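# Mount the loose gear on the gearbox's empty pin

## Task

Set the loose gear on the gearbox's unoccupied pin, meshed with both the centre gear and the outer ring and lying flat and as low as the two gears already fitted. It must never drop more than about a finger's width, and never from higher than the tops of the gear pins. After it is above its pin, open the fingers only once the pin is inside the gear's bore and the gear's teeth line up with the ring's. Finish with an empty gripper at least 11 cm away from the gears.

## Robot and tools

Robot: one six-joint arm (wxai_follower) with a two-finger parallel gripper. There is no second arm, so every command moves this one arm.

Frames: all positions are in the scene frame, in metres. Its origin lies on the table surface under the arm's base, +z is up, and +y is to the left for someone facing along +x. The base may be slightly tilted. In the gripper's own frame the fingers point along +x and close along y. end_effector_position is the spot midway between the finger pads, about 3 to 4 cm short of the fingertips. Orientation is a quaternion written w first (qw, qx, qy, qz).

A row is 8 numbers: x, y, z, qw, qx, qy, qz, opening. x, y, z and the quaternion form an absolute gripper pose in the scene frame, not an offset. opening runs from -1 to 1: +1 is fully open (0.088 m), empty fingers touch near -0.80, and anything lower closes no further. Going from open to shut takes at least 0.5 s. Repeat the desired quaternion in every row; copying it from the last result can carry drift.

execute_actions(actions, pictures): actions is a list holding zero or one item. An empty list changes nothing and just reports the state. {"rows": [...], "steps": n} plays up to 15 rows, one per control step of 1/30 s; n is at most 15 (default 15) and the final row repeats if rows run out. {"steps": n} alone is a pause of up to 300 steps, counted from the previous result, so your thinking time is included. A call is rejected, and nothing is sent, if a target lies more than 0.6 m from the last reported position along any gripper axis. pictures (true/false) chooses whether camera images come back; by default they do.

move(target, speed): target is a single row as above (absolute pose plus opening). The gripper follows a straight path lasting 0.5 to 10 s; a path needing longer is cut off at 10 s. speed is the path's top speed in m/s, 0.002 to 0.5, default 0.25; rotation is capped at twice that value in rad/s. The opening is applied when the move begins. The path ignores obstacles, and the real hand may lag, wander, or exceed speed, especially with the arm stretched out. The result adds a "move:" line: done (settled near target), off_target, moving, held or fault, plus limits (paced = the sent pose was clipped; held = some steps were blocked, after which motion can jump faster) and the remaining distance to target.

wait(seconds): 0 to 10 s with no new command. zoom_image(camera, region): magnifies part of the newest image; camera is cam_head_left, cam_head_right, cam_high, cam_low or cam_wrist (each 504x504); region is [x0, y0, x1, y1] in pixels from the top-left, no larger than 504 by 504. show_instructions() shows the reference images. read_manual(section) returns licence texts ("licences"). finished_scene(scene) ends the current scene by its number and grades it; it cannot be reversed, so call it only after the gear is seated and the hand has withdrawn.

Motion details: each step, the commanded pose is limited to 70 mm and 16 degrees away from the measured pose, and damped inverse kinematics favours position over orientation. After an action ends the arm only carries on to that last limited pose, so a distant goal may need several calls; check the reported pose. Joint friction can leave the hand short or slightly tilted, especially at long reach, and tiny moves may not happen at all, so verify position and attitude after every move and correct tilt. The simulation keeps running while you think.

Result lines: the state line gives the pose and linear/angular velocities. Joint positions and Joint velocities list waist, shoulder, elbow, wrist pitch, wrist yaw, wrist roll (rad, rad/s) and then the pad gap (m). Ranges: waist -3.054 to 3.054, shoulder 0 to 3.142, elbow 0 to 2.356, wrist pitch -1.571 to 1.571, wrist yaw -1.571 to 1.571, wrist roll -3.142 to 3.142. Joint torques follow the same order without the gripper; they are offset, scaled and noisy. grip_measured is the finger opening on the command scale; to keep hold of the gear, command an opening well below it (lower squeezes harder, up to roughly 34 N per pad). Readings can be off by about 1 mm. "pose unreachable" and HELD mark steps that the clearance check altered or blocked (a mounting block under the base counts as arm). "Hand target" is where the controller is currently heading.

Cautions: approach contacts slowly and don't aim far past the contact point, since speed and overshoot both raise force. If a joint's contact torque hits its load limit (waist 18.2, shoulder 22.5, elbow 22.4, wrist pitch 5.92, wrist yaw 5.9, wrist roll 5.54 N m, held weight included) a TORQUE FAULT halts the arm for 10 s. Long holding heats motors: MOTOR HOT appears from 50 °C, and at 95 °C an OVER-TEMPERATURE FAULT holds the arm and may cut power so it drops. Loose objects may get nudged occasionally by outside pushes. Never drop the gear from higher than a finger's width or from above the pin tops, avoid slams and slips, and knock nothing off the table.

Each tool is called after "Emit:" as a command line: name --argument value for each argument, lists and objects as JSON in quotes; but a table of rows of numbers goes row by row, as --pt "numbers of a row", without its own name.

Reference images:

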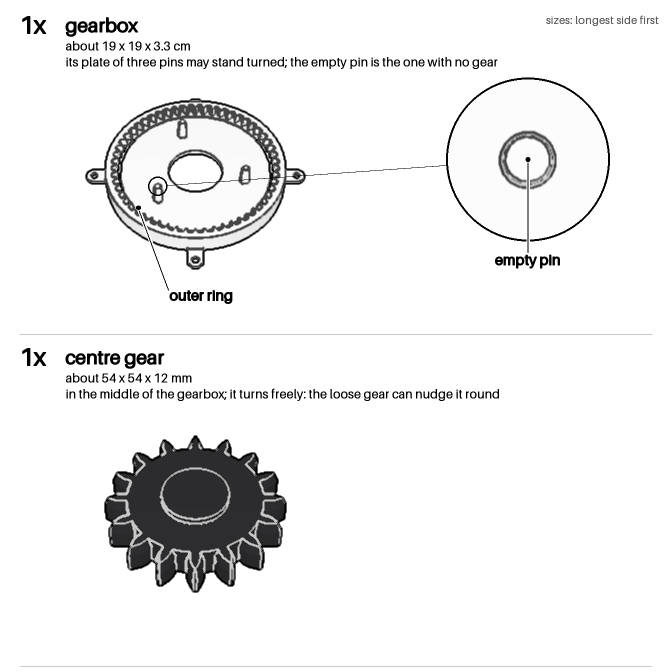

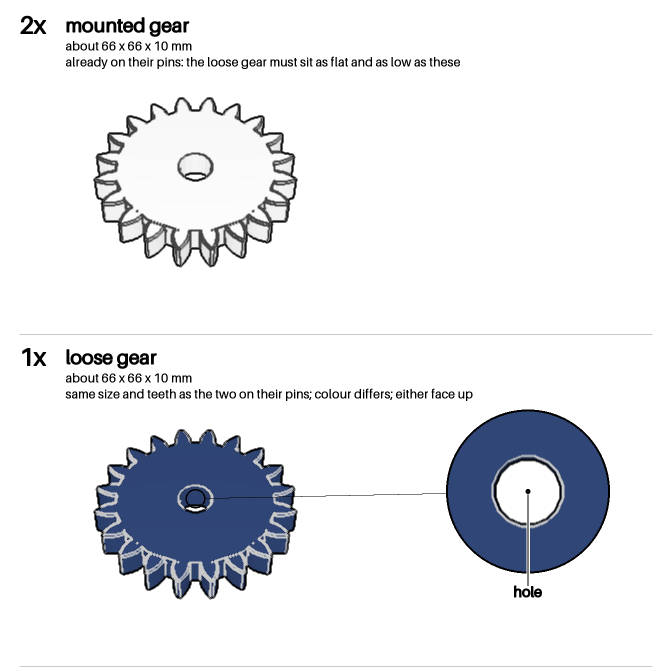

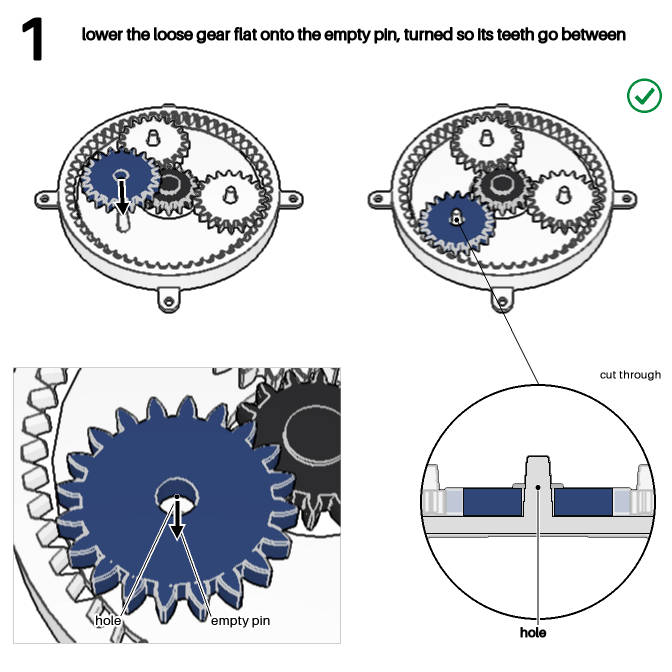

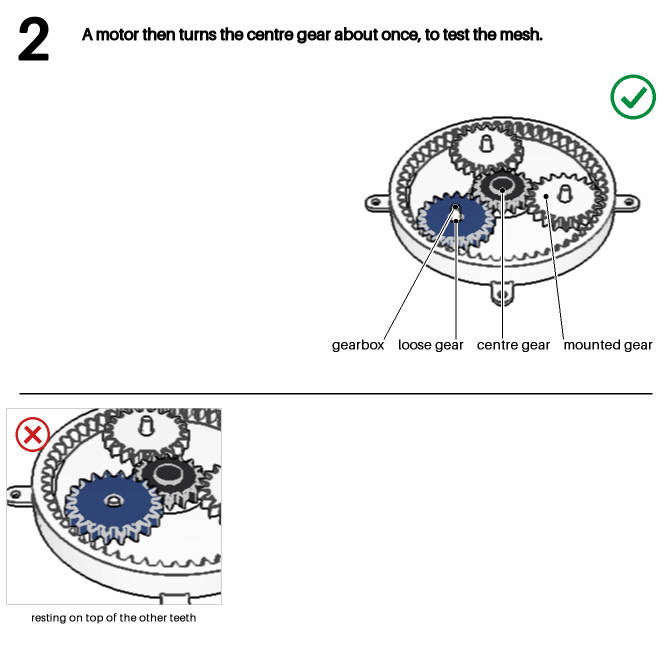

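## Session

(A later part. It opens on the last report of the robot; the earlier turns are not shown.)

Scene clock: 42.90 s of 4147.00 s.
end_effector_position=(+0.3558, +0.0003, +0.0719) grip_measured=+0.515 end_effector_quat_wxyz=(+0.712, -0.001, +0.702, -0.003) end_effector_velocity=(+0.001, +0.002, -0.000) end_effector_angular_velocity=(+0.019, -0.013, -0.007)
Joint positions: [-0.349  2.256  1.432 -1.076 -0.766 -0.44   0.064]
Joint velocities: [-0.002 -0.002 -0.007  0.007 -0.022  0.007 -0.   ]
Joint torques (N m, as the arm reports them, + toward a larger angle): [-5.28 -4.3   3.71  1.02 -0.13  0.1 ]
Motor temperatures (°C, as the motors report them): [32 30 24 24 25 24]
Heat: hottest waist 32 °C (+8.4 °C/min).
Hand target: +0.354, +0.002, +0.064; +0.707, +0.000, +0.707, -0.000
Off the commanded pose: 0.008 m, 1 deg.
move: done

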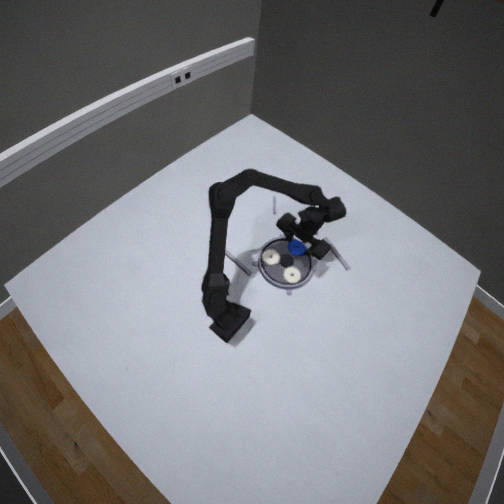

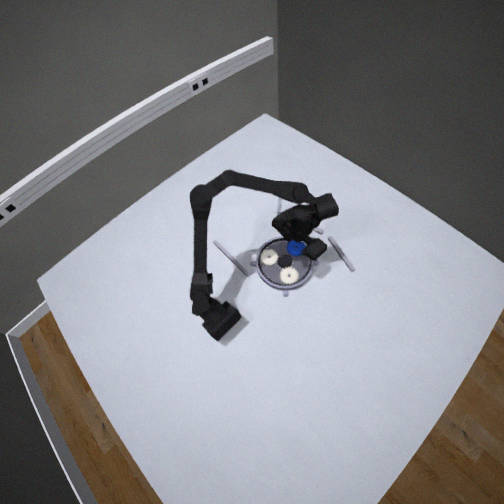

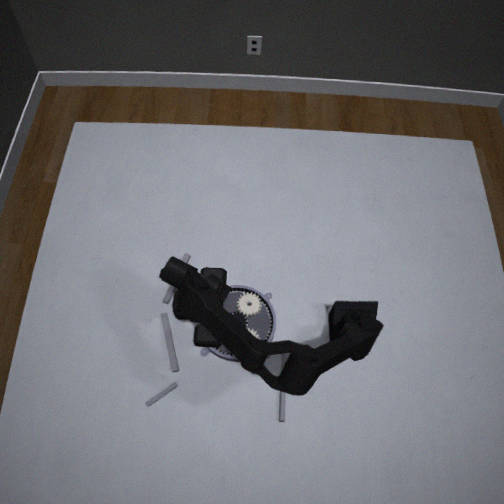

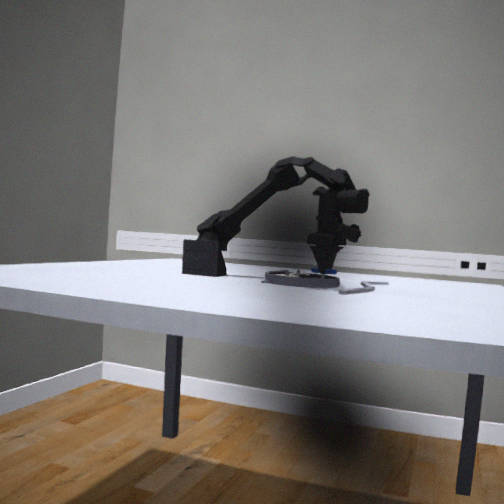

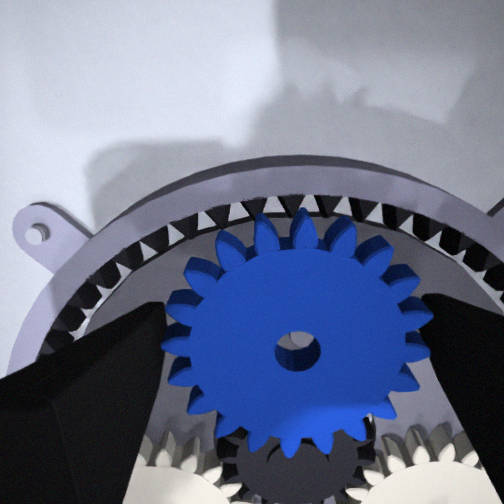

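Emit:
move --target '[0.357,-0.004,0.08,0.707,0,0.707,0,0.2]' --speed 0.03

Emit:
move --target '[0.355,-0.003,0.064,0.707,0,0.707,0,0.2]' --speed 0.02

Emit:
zoom_image --camera "cam_wrist" --region '[150,170,450,470]'

Scene clock: 45.03 s of 4147.00 s.
end_effector_position=(+0.3554, -0.0013, +0.0782) grip_measured=+0.515 end_effector_quat_wxyz=(+0.706, +0.000, +0.708, +0.001) end_effector_velocity=(-0.002, +0.001, +0.000) end_effector_angular_velocity=(+0.014, +0.009, +0.020)
Joint positions: [-0.363  2.274  1.471 -1.135 -0.759 -0.479  0.064]
Joint velocities: [-0.002  0.007  0.007 -0.022 -0.007 -0.037  0.   ]
Joint torques (N m, as the arm reports them, + toward a larger angle): [-7.37 -4.21  6.78  0.04  0.08 -0.11]
Motor temperatures (°C, as the motors report them): [32 30 24 24 25 24]
Heat: hottest waist 32 °C (+8.0 °C/min).
Hand target: +0.357, -0.004, +0.080; +0.707, -0.000, +0.707, +0.000
Off the commanded pose: 0.004 m, 0 deg.
move: done

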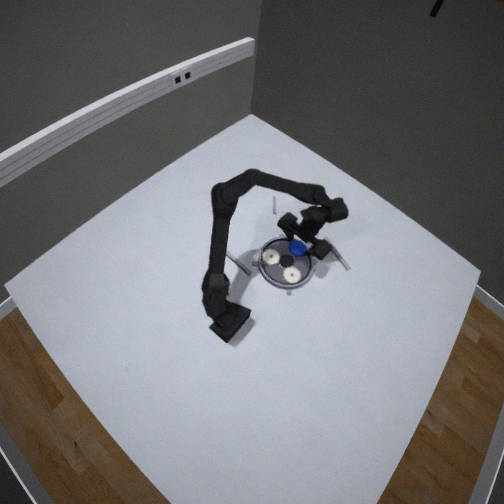

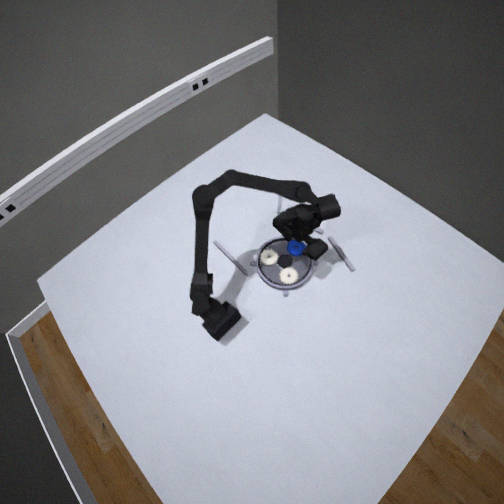

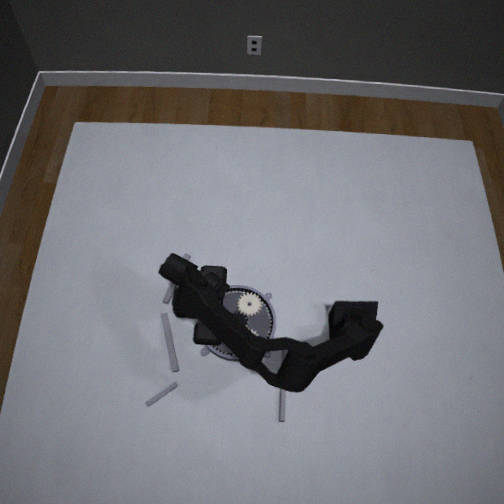

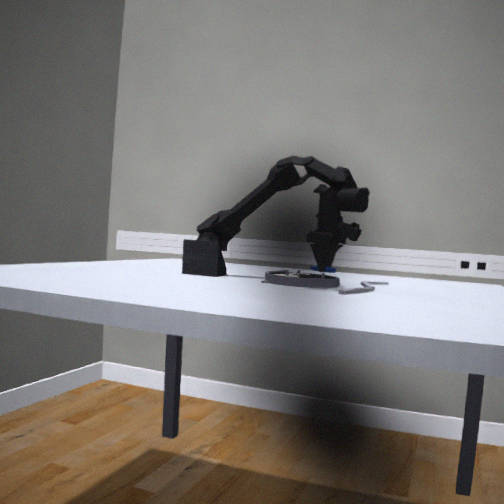

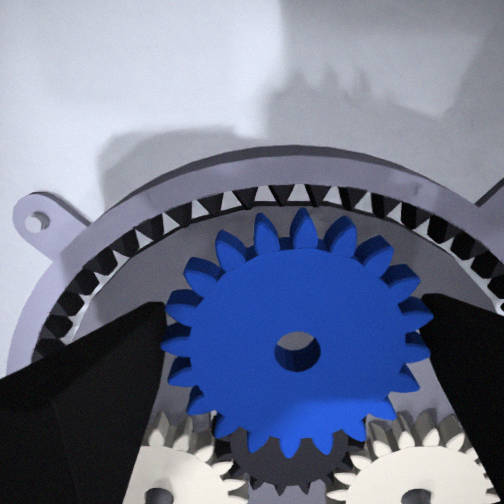

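Scene clock: 46.00 s of 4147.00 s.
end_effector_position=(+0.3565, -0.0017, +0.0656) grip_measured=+0.515 end_effector_quat_wxyz=(+0.708, -0.005, +0.707, +0.002) end_effector_velocity=(-0.000, +0.000, -0.000) end_effector_angular_velocity=(+0.006, -0.006, +0.007)
Joint positions: [-0.339  2.274  1.436 -1.069 -0.764 -0.45   0.064]
Joint velocities: [-0.002 -0.002 -0.007  0.007 -0.007 -0.007 -0.001]
Joint torques (N m, as the arm reports them, + toward a larger angle): [-6.93 -4.61  4.4   0.43 -0.09  0.11]
Motor temperatures (°C, as the motors report them): [32 30 24 24 25 24]
Heat: hottest waist 32 °C (+7.8 °C/min).
Hand target: +0.355, -0.003, +0.064; +0.707, +0.000, +0.707, -0.000
Off the commanded pose: 0.002 m, 1 deg.
move: done

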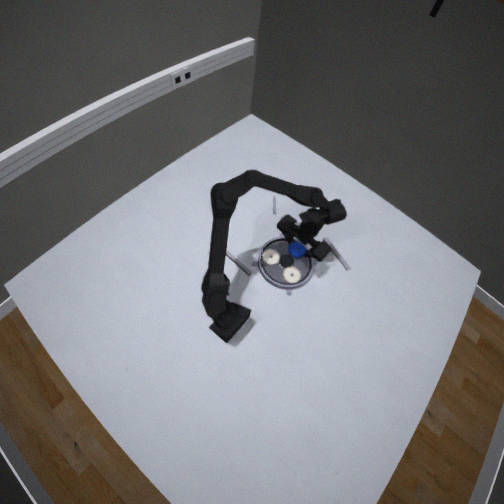

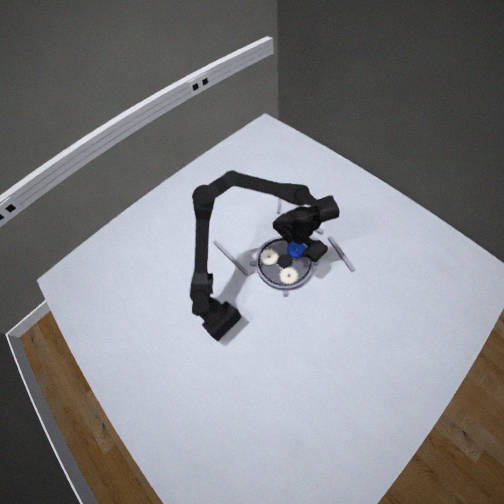

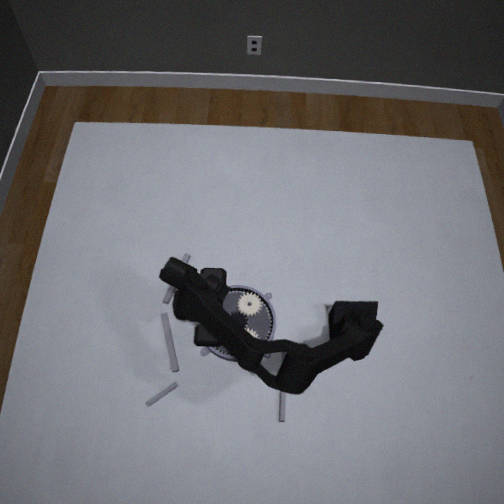

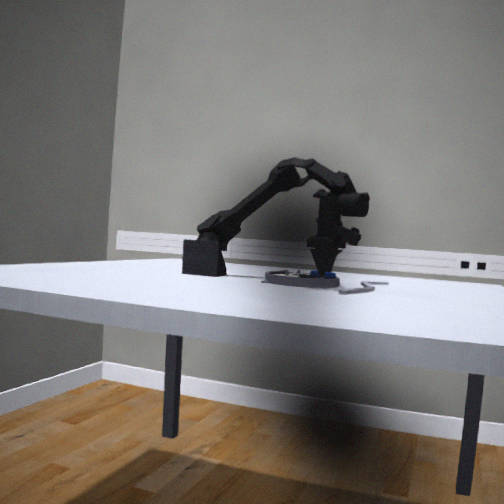

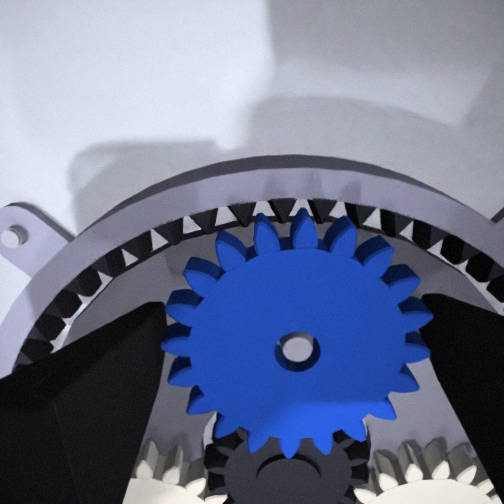

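Region (150, 170, 450, 470) of cam_wrist's 504x504 image, scaled by 1.680, with more detail than that image has.

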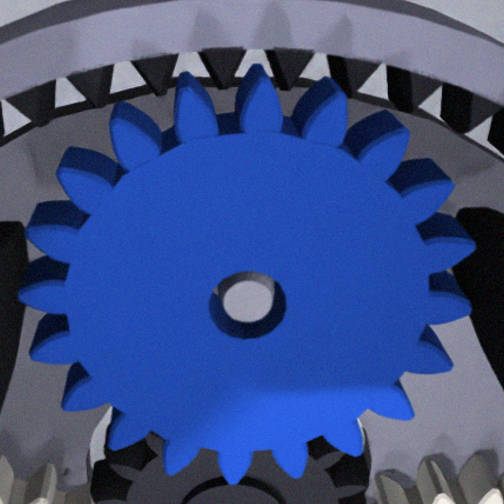

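Pin is in, tooth aligned with a gap. Lower.

Emit:
move --target '[0.356,-0.002,0.046,0.707,0,0.707,0,0.2]' --speed 0.02

Emit:
zoom_image --camera "cam_wrist" --region '[150,170,450,470]'

Scene clock: 48.10 s of 4147.00 s.
end_effector_position=(+0.3562, -0.0027, +0.0525) grip_measured=+0.515 end_effector_quat_wxyz=(+0.709, -0.002, +0.705, -0.004) end_effector_velocity=(-0.002, -0.000, -0.001) end_effector_angular_velocity=(+0.008, -0.003, -0.011)
Joint positions: [-0.316  2.276  1.396 -0.999 -0.771 -0.403  0.064]
Joint velocities: [-0.002 -0.002 -0.012  0.007 -0.007  0.007 -0.   ]
Joint torques (N m, as the arm reports them, + toward a larger angle): [-5.75 -4.08  4.42  1.17 -0.25  0.12]
Motor temperatures (°C, as the motors report them): [33 30 24 24 25 24]
Heat: hottest waist 33 °C (+8.7 °C/min).
Hand target: +0.356, -0.002, +0.046; +0.707, -0.000, +0.707, -0.000
Off the commanded pose: 0.006 m, 1 deg.
move: done

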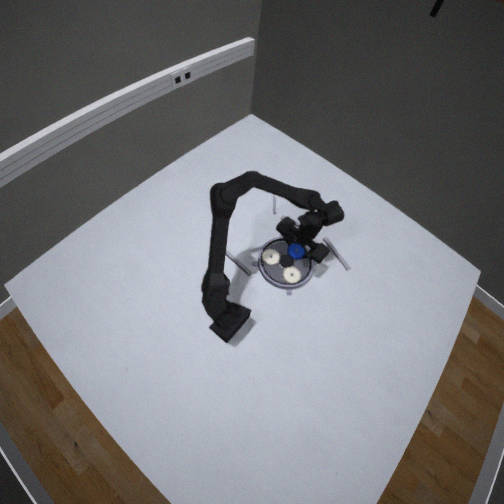

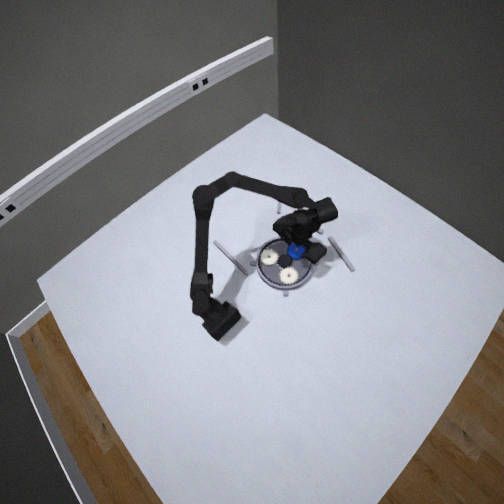

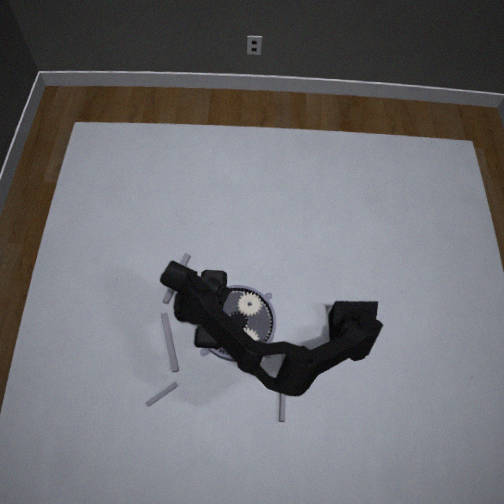

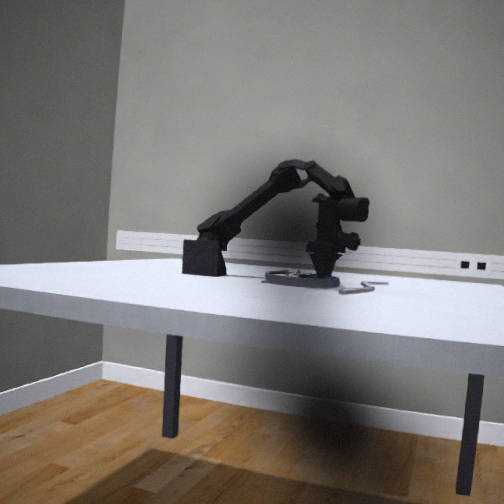

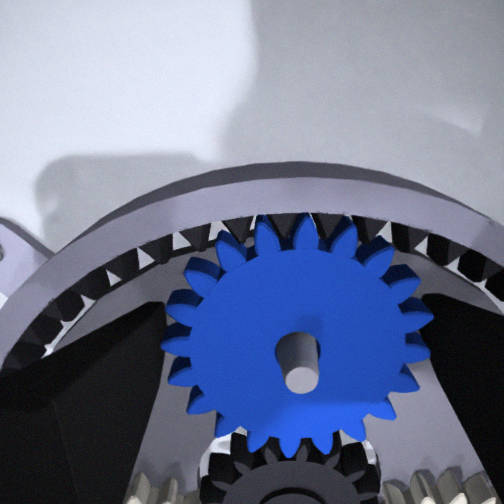

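Region (150, 170, 450, 470) of cam_wrist's 504x504 image, scaled by 1.680, with more detail than that image has.

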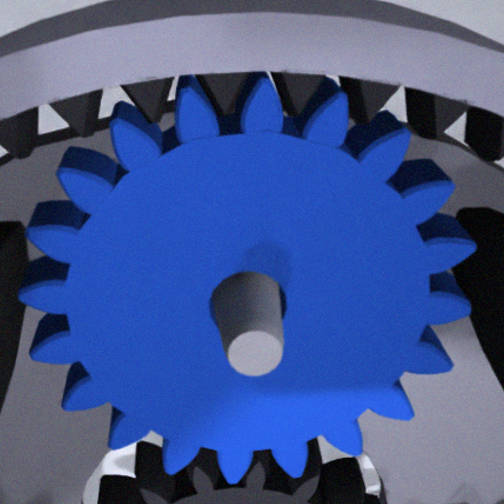

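Meshed. Release and lift.

Emit:
move --target '[0.356,-0.002,0.053,0.707,0,0.707,0,0.75]' --speed 0.02

Emit:
move --target '[0.356,-0.002,0.22,0.707,0,0.707,0,0.75]' --speed 0.15

Scene clock: 50.10 s of 4147.00 s.
end_effector_position=(+0.3551, -0.0010, +0.0529) grip_measured=+0.748 end_effector_quat_wxyz=(+0.708, +0.001, +0.706, +0.000) end_effector_velocity=(+0.000, -0.002, +0.001) end_effector_angular_velocity=(-0.009, -0.004, +0.025)
Joint positions: [-0.317  2.276  1.398 -1.011 -0.777 -0.412  0.076]
Joint velocities: [-0.002 -0.002 -0.002  0.007  0.007 -0.022  0.001]
Joint torques (N m, as the arm reports them, + toward a larger angle): [-6.82 -4.36  6.25  0.    0.07 -0.07]
Motor temperatures (°C, as the motors report them): [33 30 24 25 25 24]
Heat: hottest waist 33 °C (+8.4 °C/min).
Hand target: +0.356, -0.002, +0.053; +0.707, -0.000, +0.707, +0.000
Off the commanded pose: 0.001 m, 0 deg.
move: done

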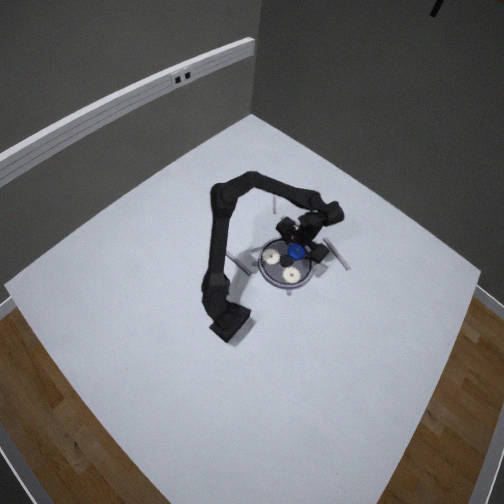

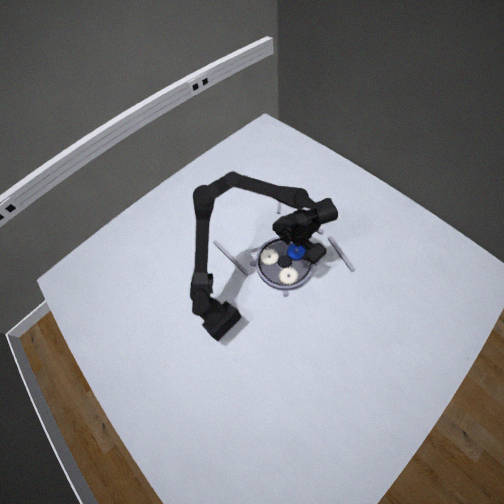

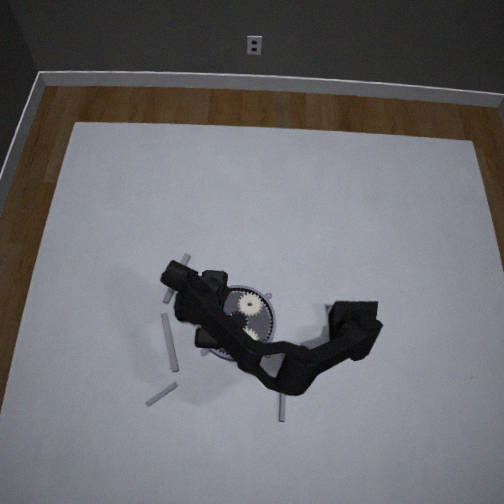

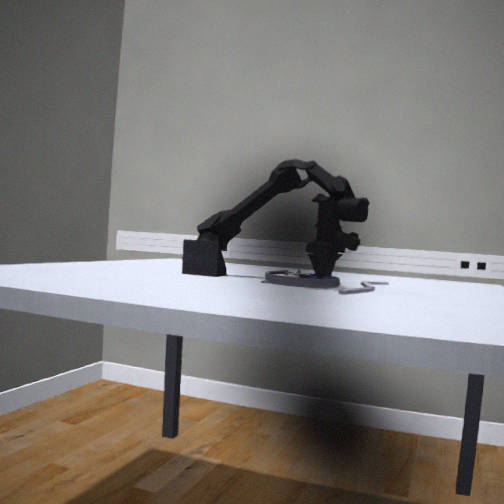

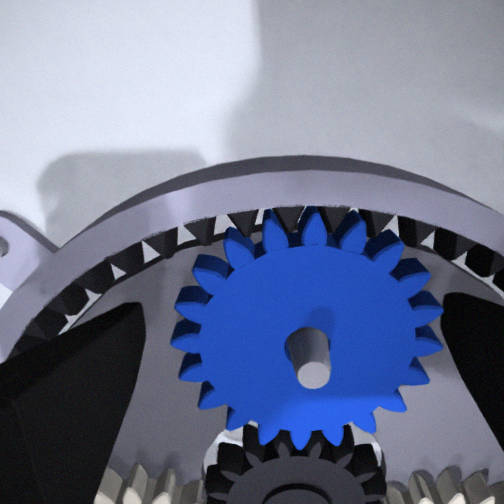

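Scene clock: 51.67 s of 4147.00 s.
end_effector_position=(+0.3542, -0.0035, +0.2143) grip_measured=+0.750 end_effector_quat_wxyz=(+0.740, -0.017, +0.673, -0.020) end_effector_velocity=(-0.001, +0.002, +0.001) end_effector_angular_velocity=(+0.009, -0.002, +0.002)
Joint positions: [-0.596  2.257  1.85  -1.57  -0.677 -0.663  0.076]
Joint velocities: [-0.002 -0.002 -0.002 -0.007 -0.007 -0.007  0.   ]
Joint torques (N m, as the arm reports them, + toward a larger angle): [-6.88 -5.11  7.18  0.22  0.07  0.1 ]
Motor temperatures (°C, as the motors report them): [33 30 25 25 25 24]
Heat: hottest waist 33 °C (+8.1 °C/min).
Hand target: +0.355, -0.002, +0.220; +0.743, -0.022, +0.668, -0.023
Off the commanded pose: 0.006 m, 6 deg.
joint sent to its limit — the command would take joint 4 (wrist pitch) past its lower limit, so that joint was sent only as far as its limit.
move: off_target

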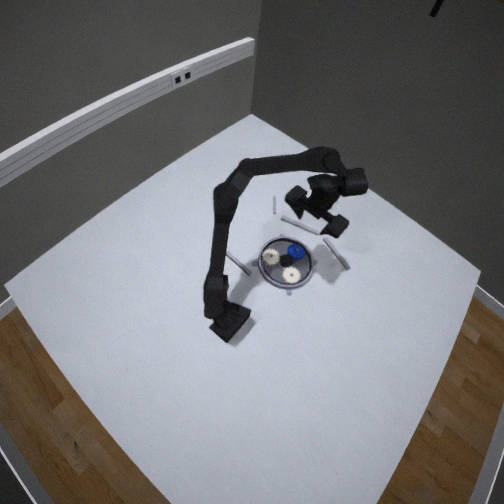

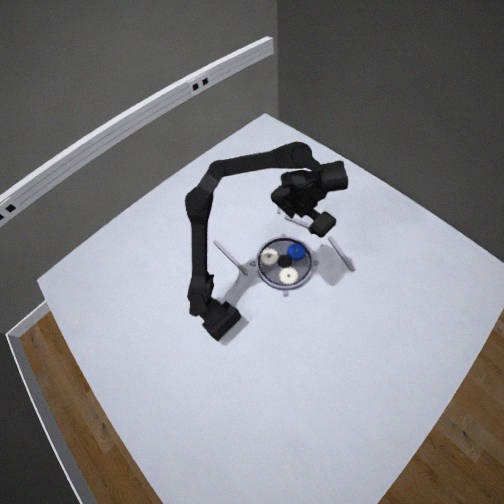

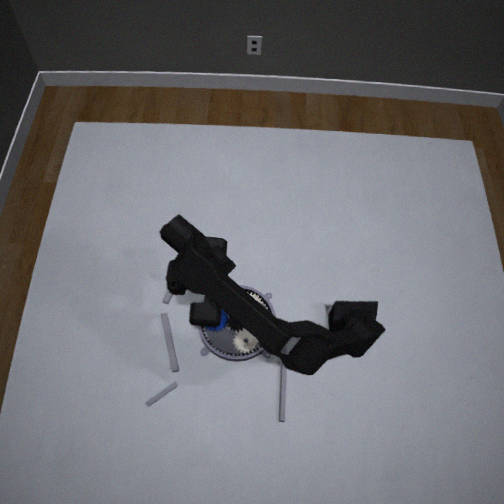

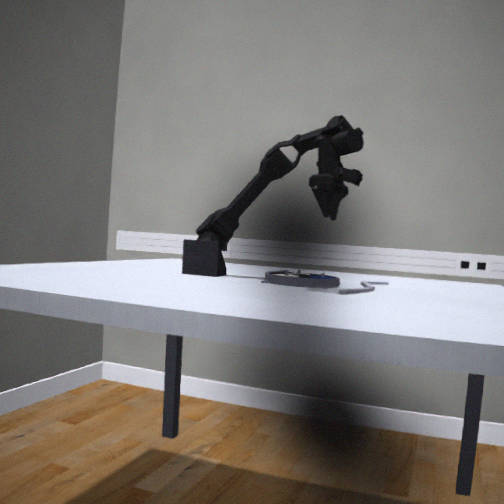

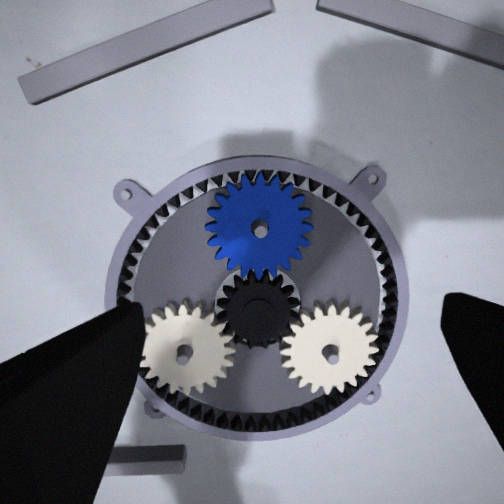

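Emit:
finished_scene --scene 1

The scene is finished: the task was done.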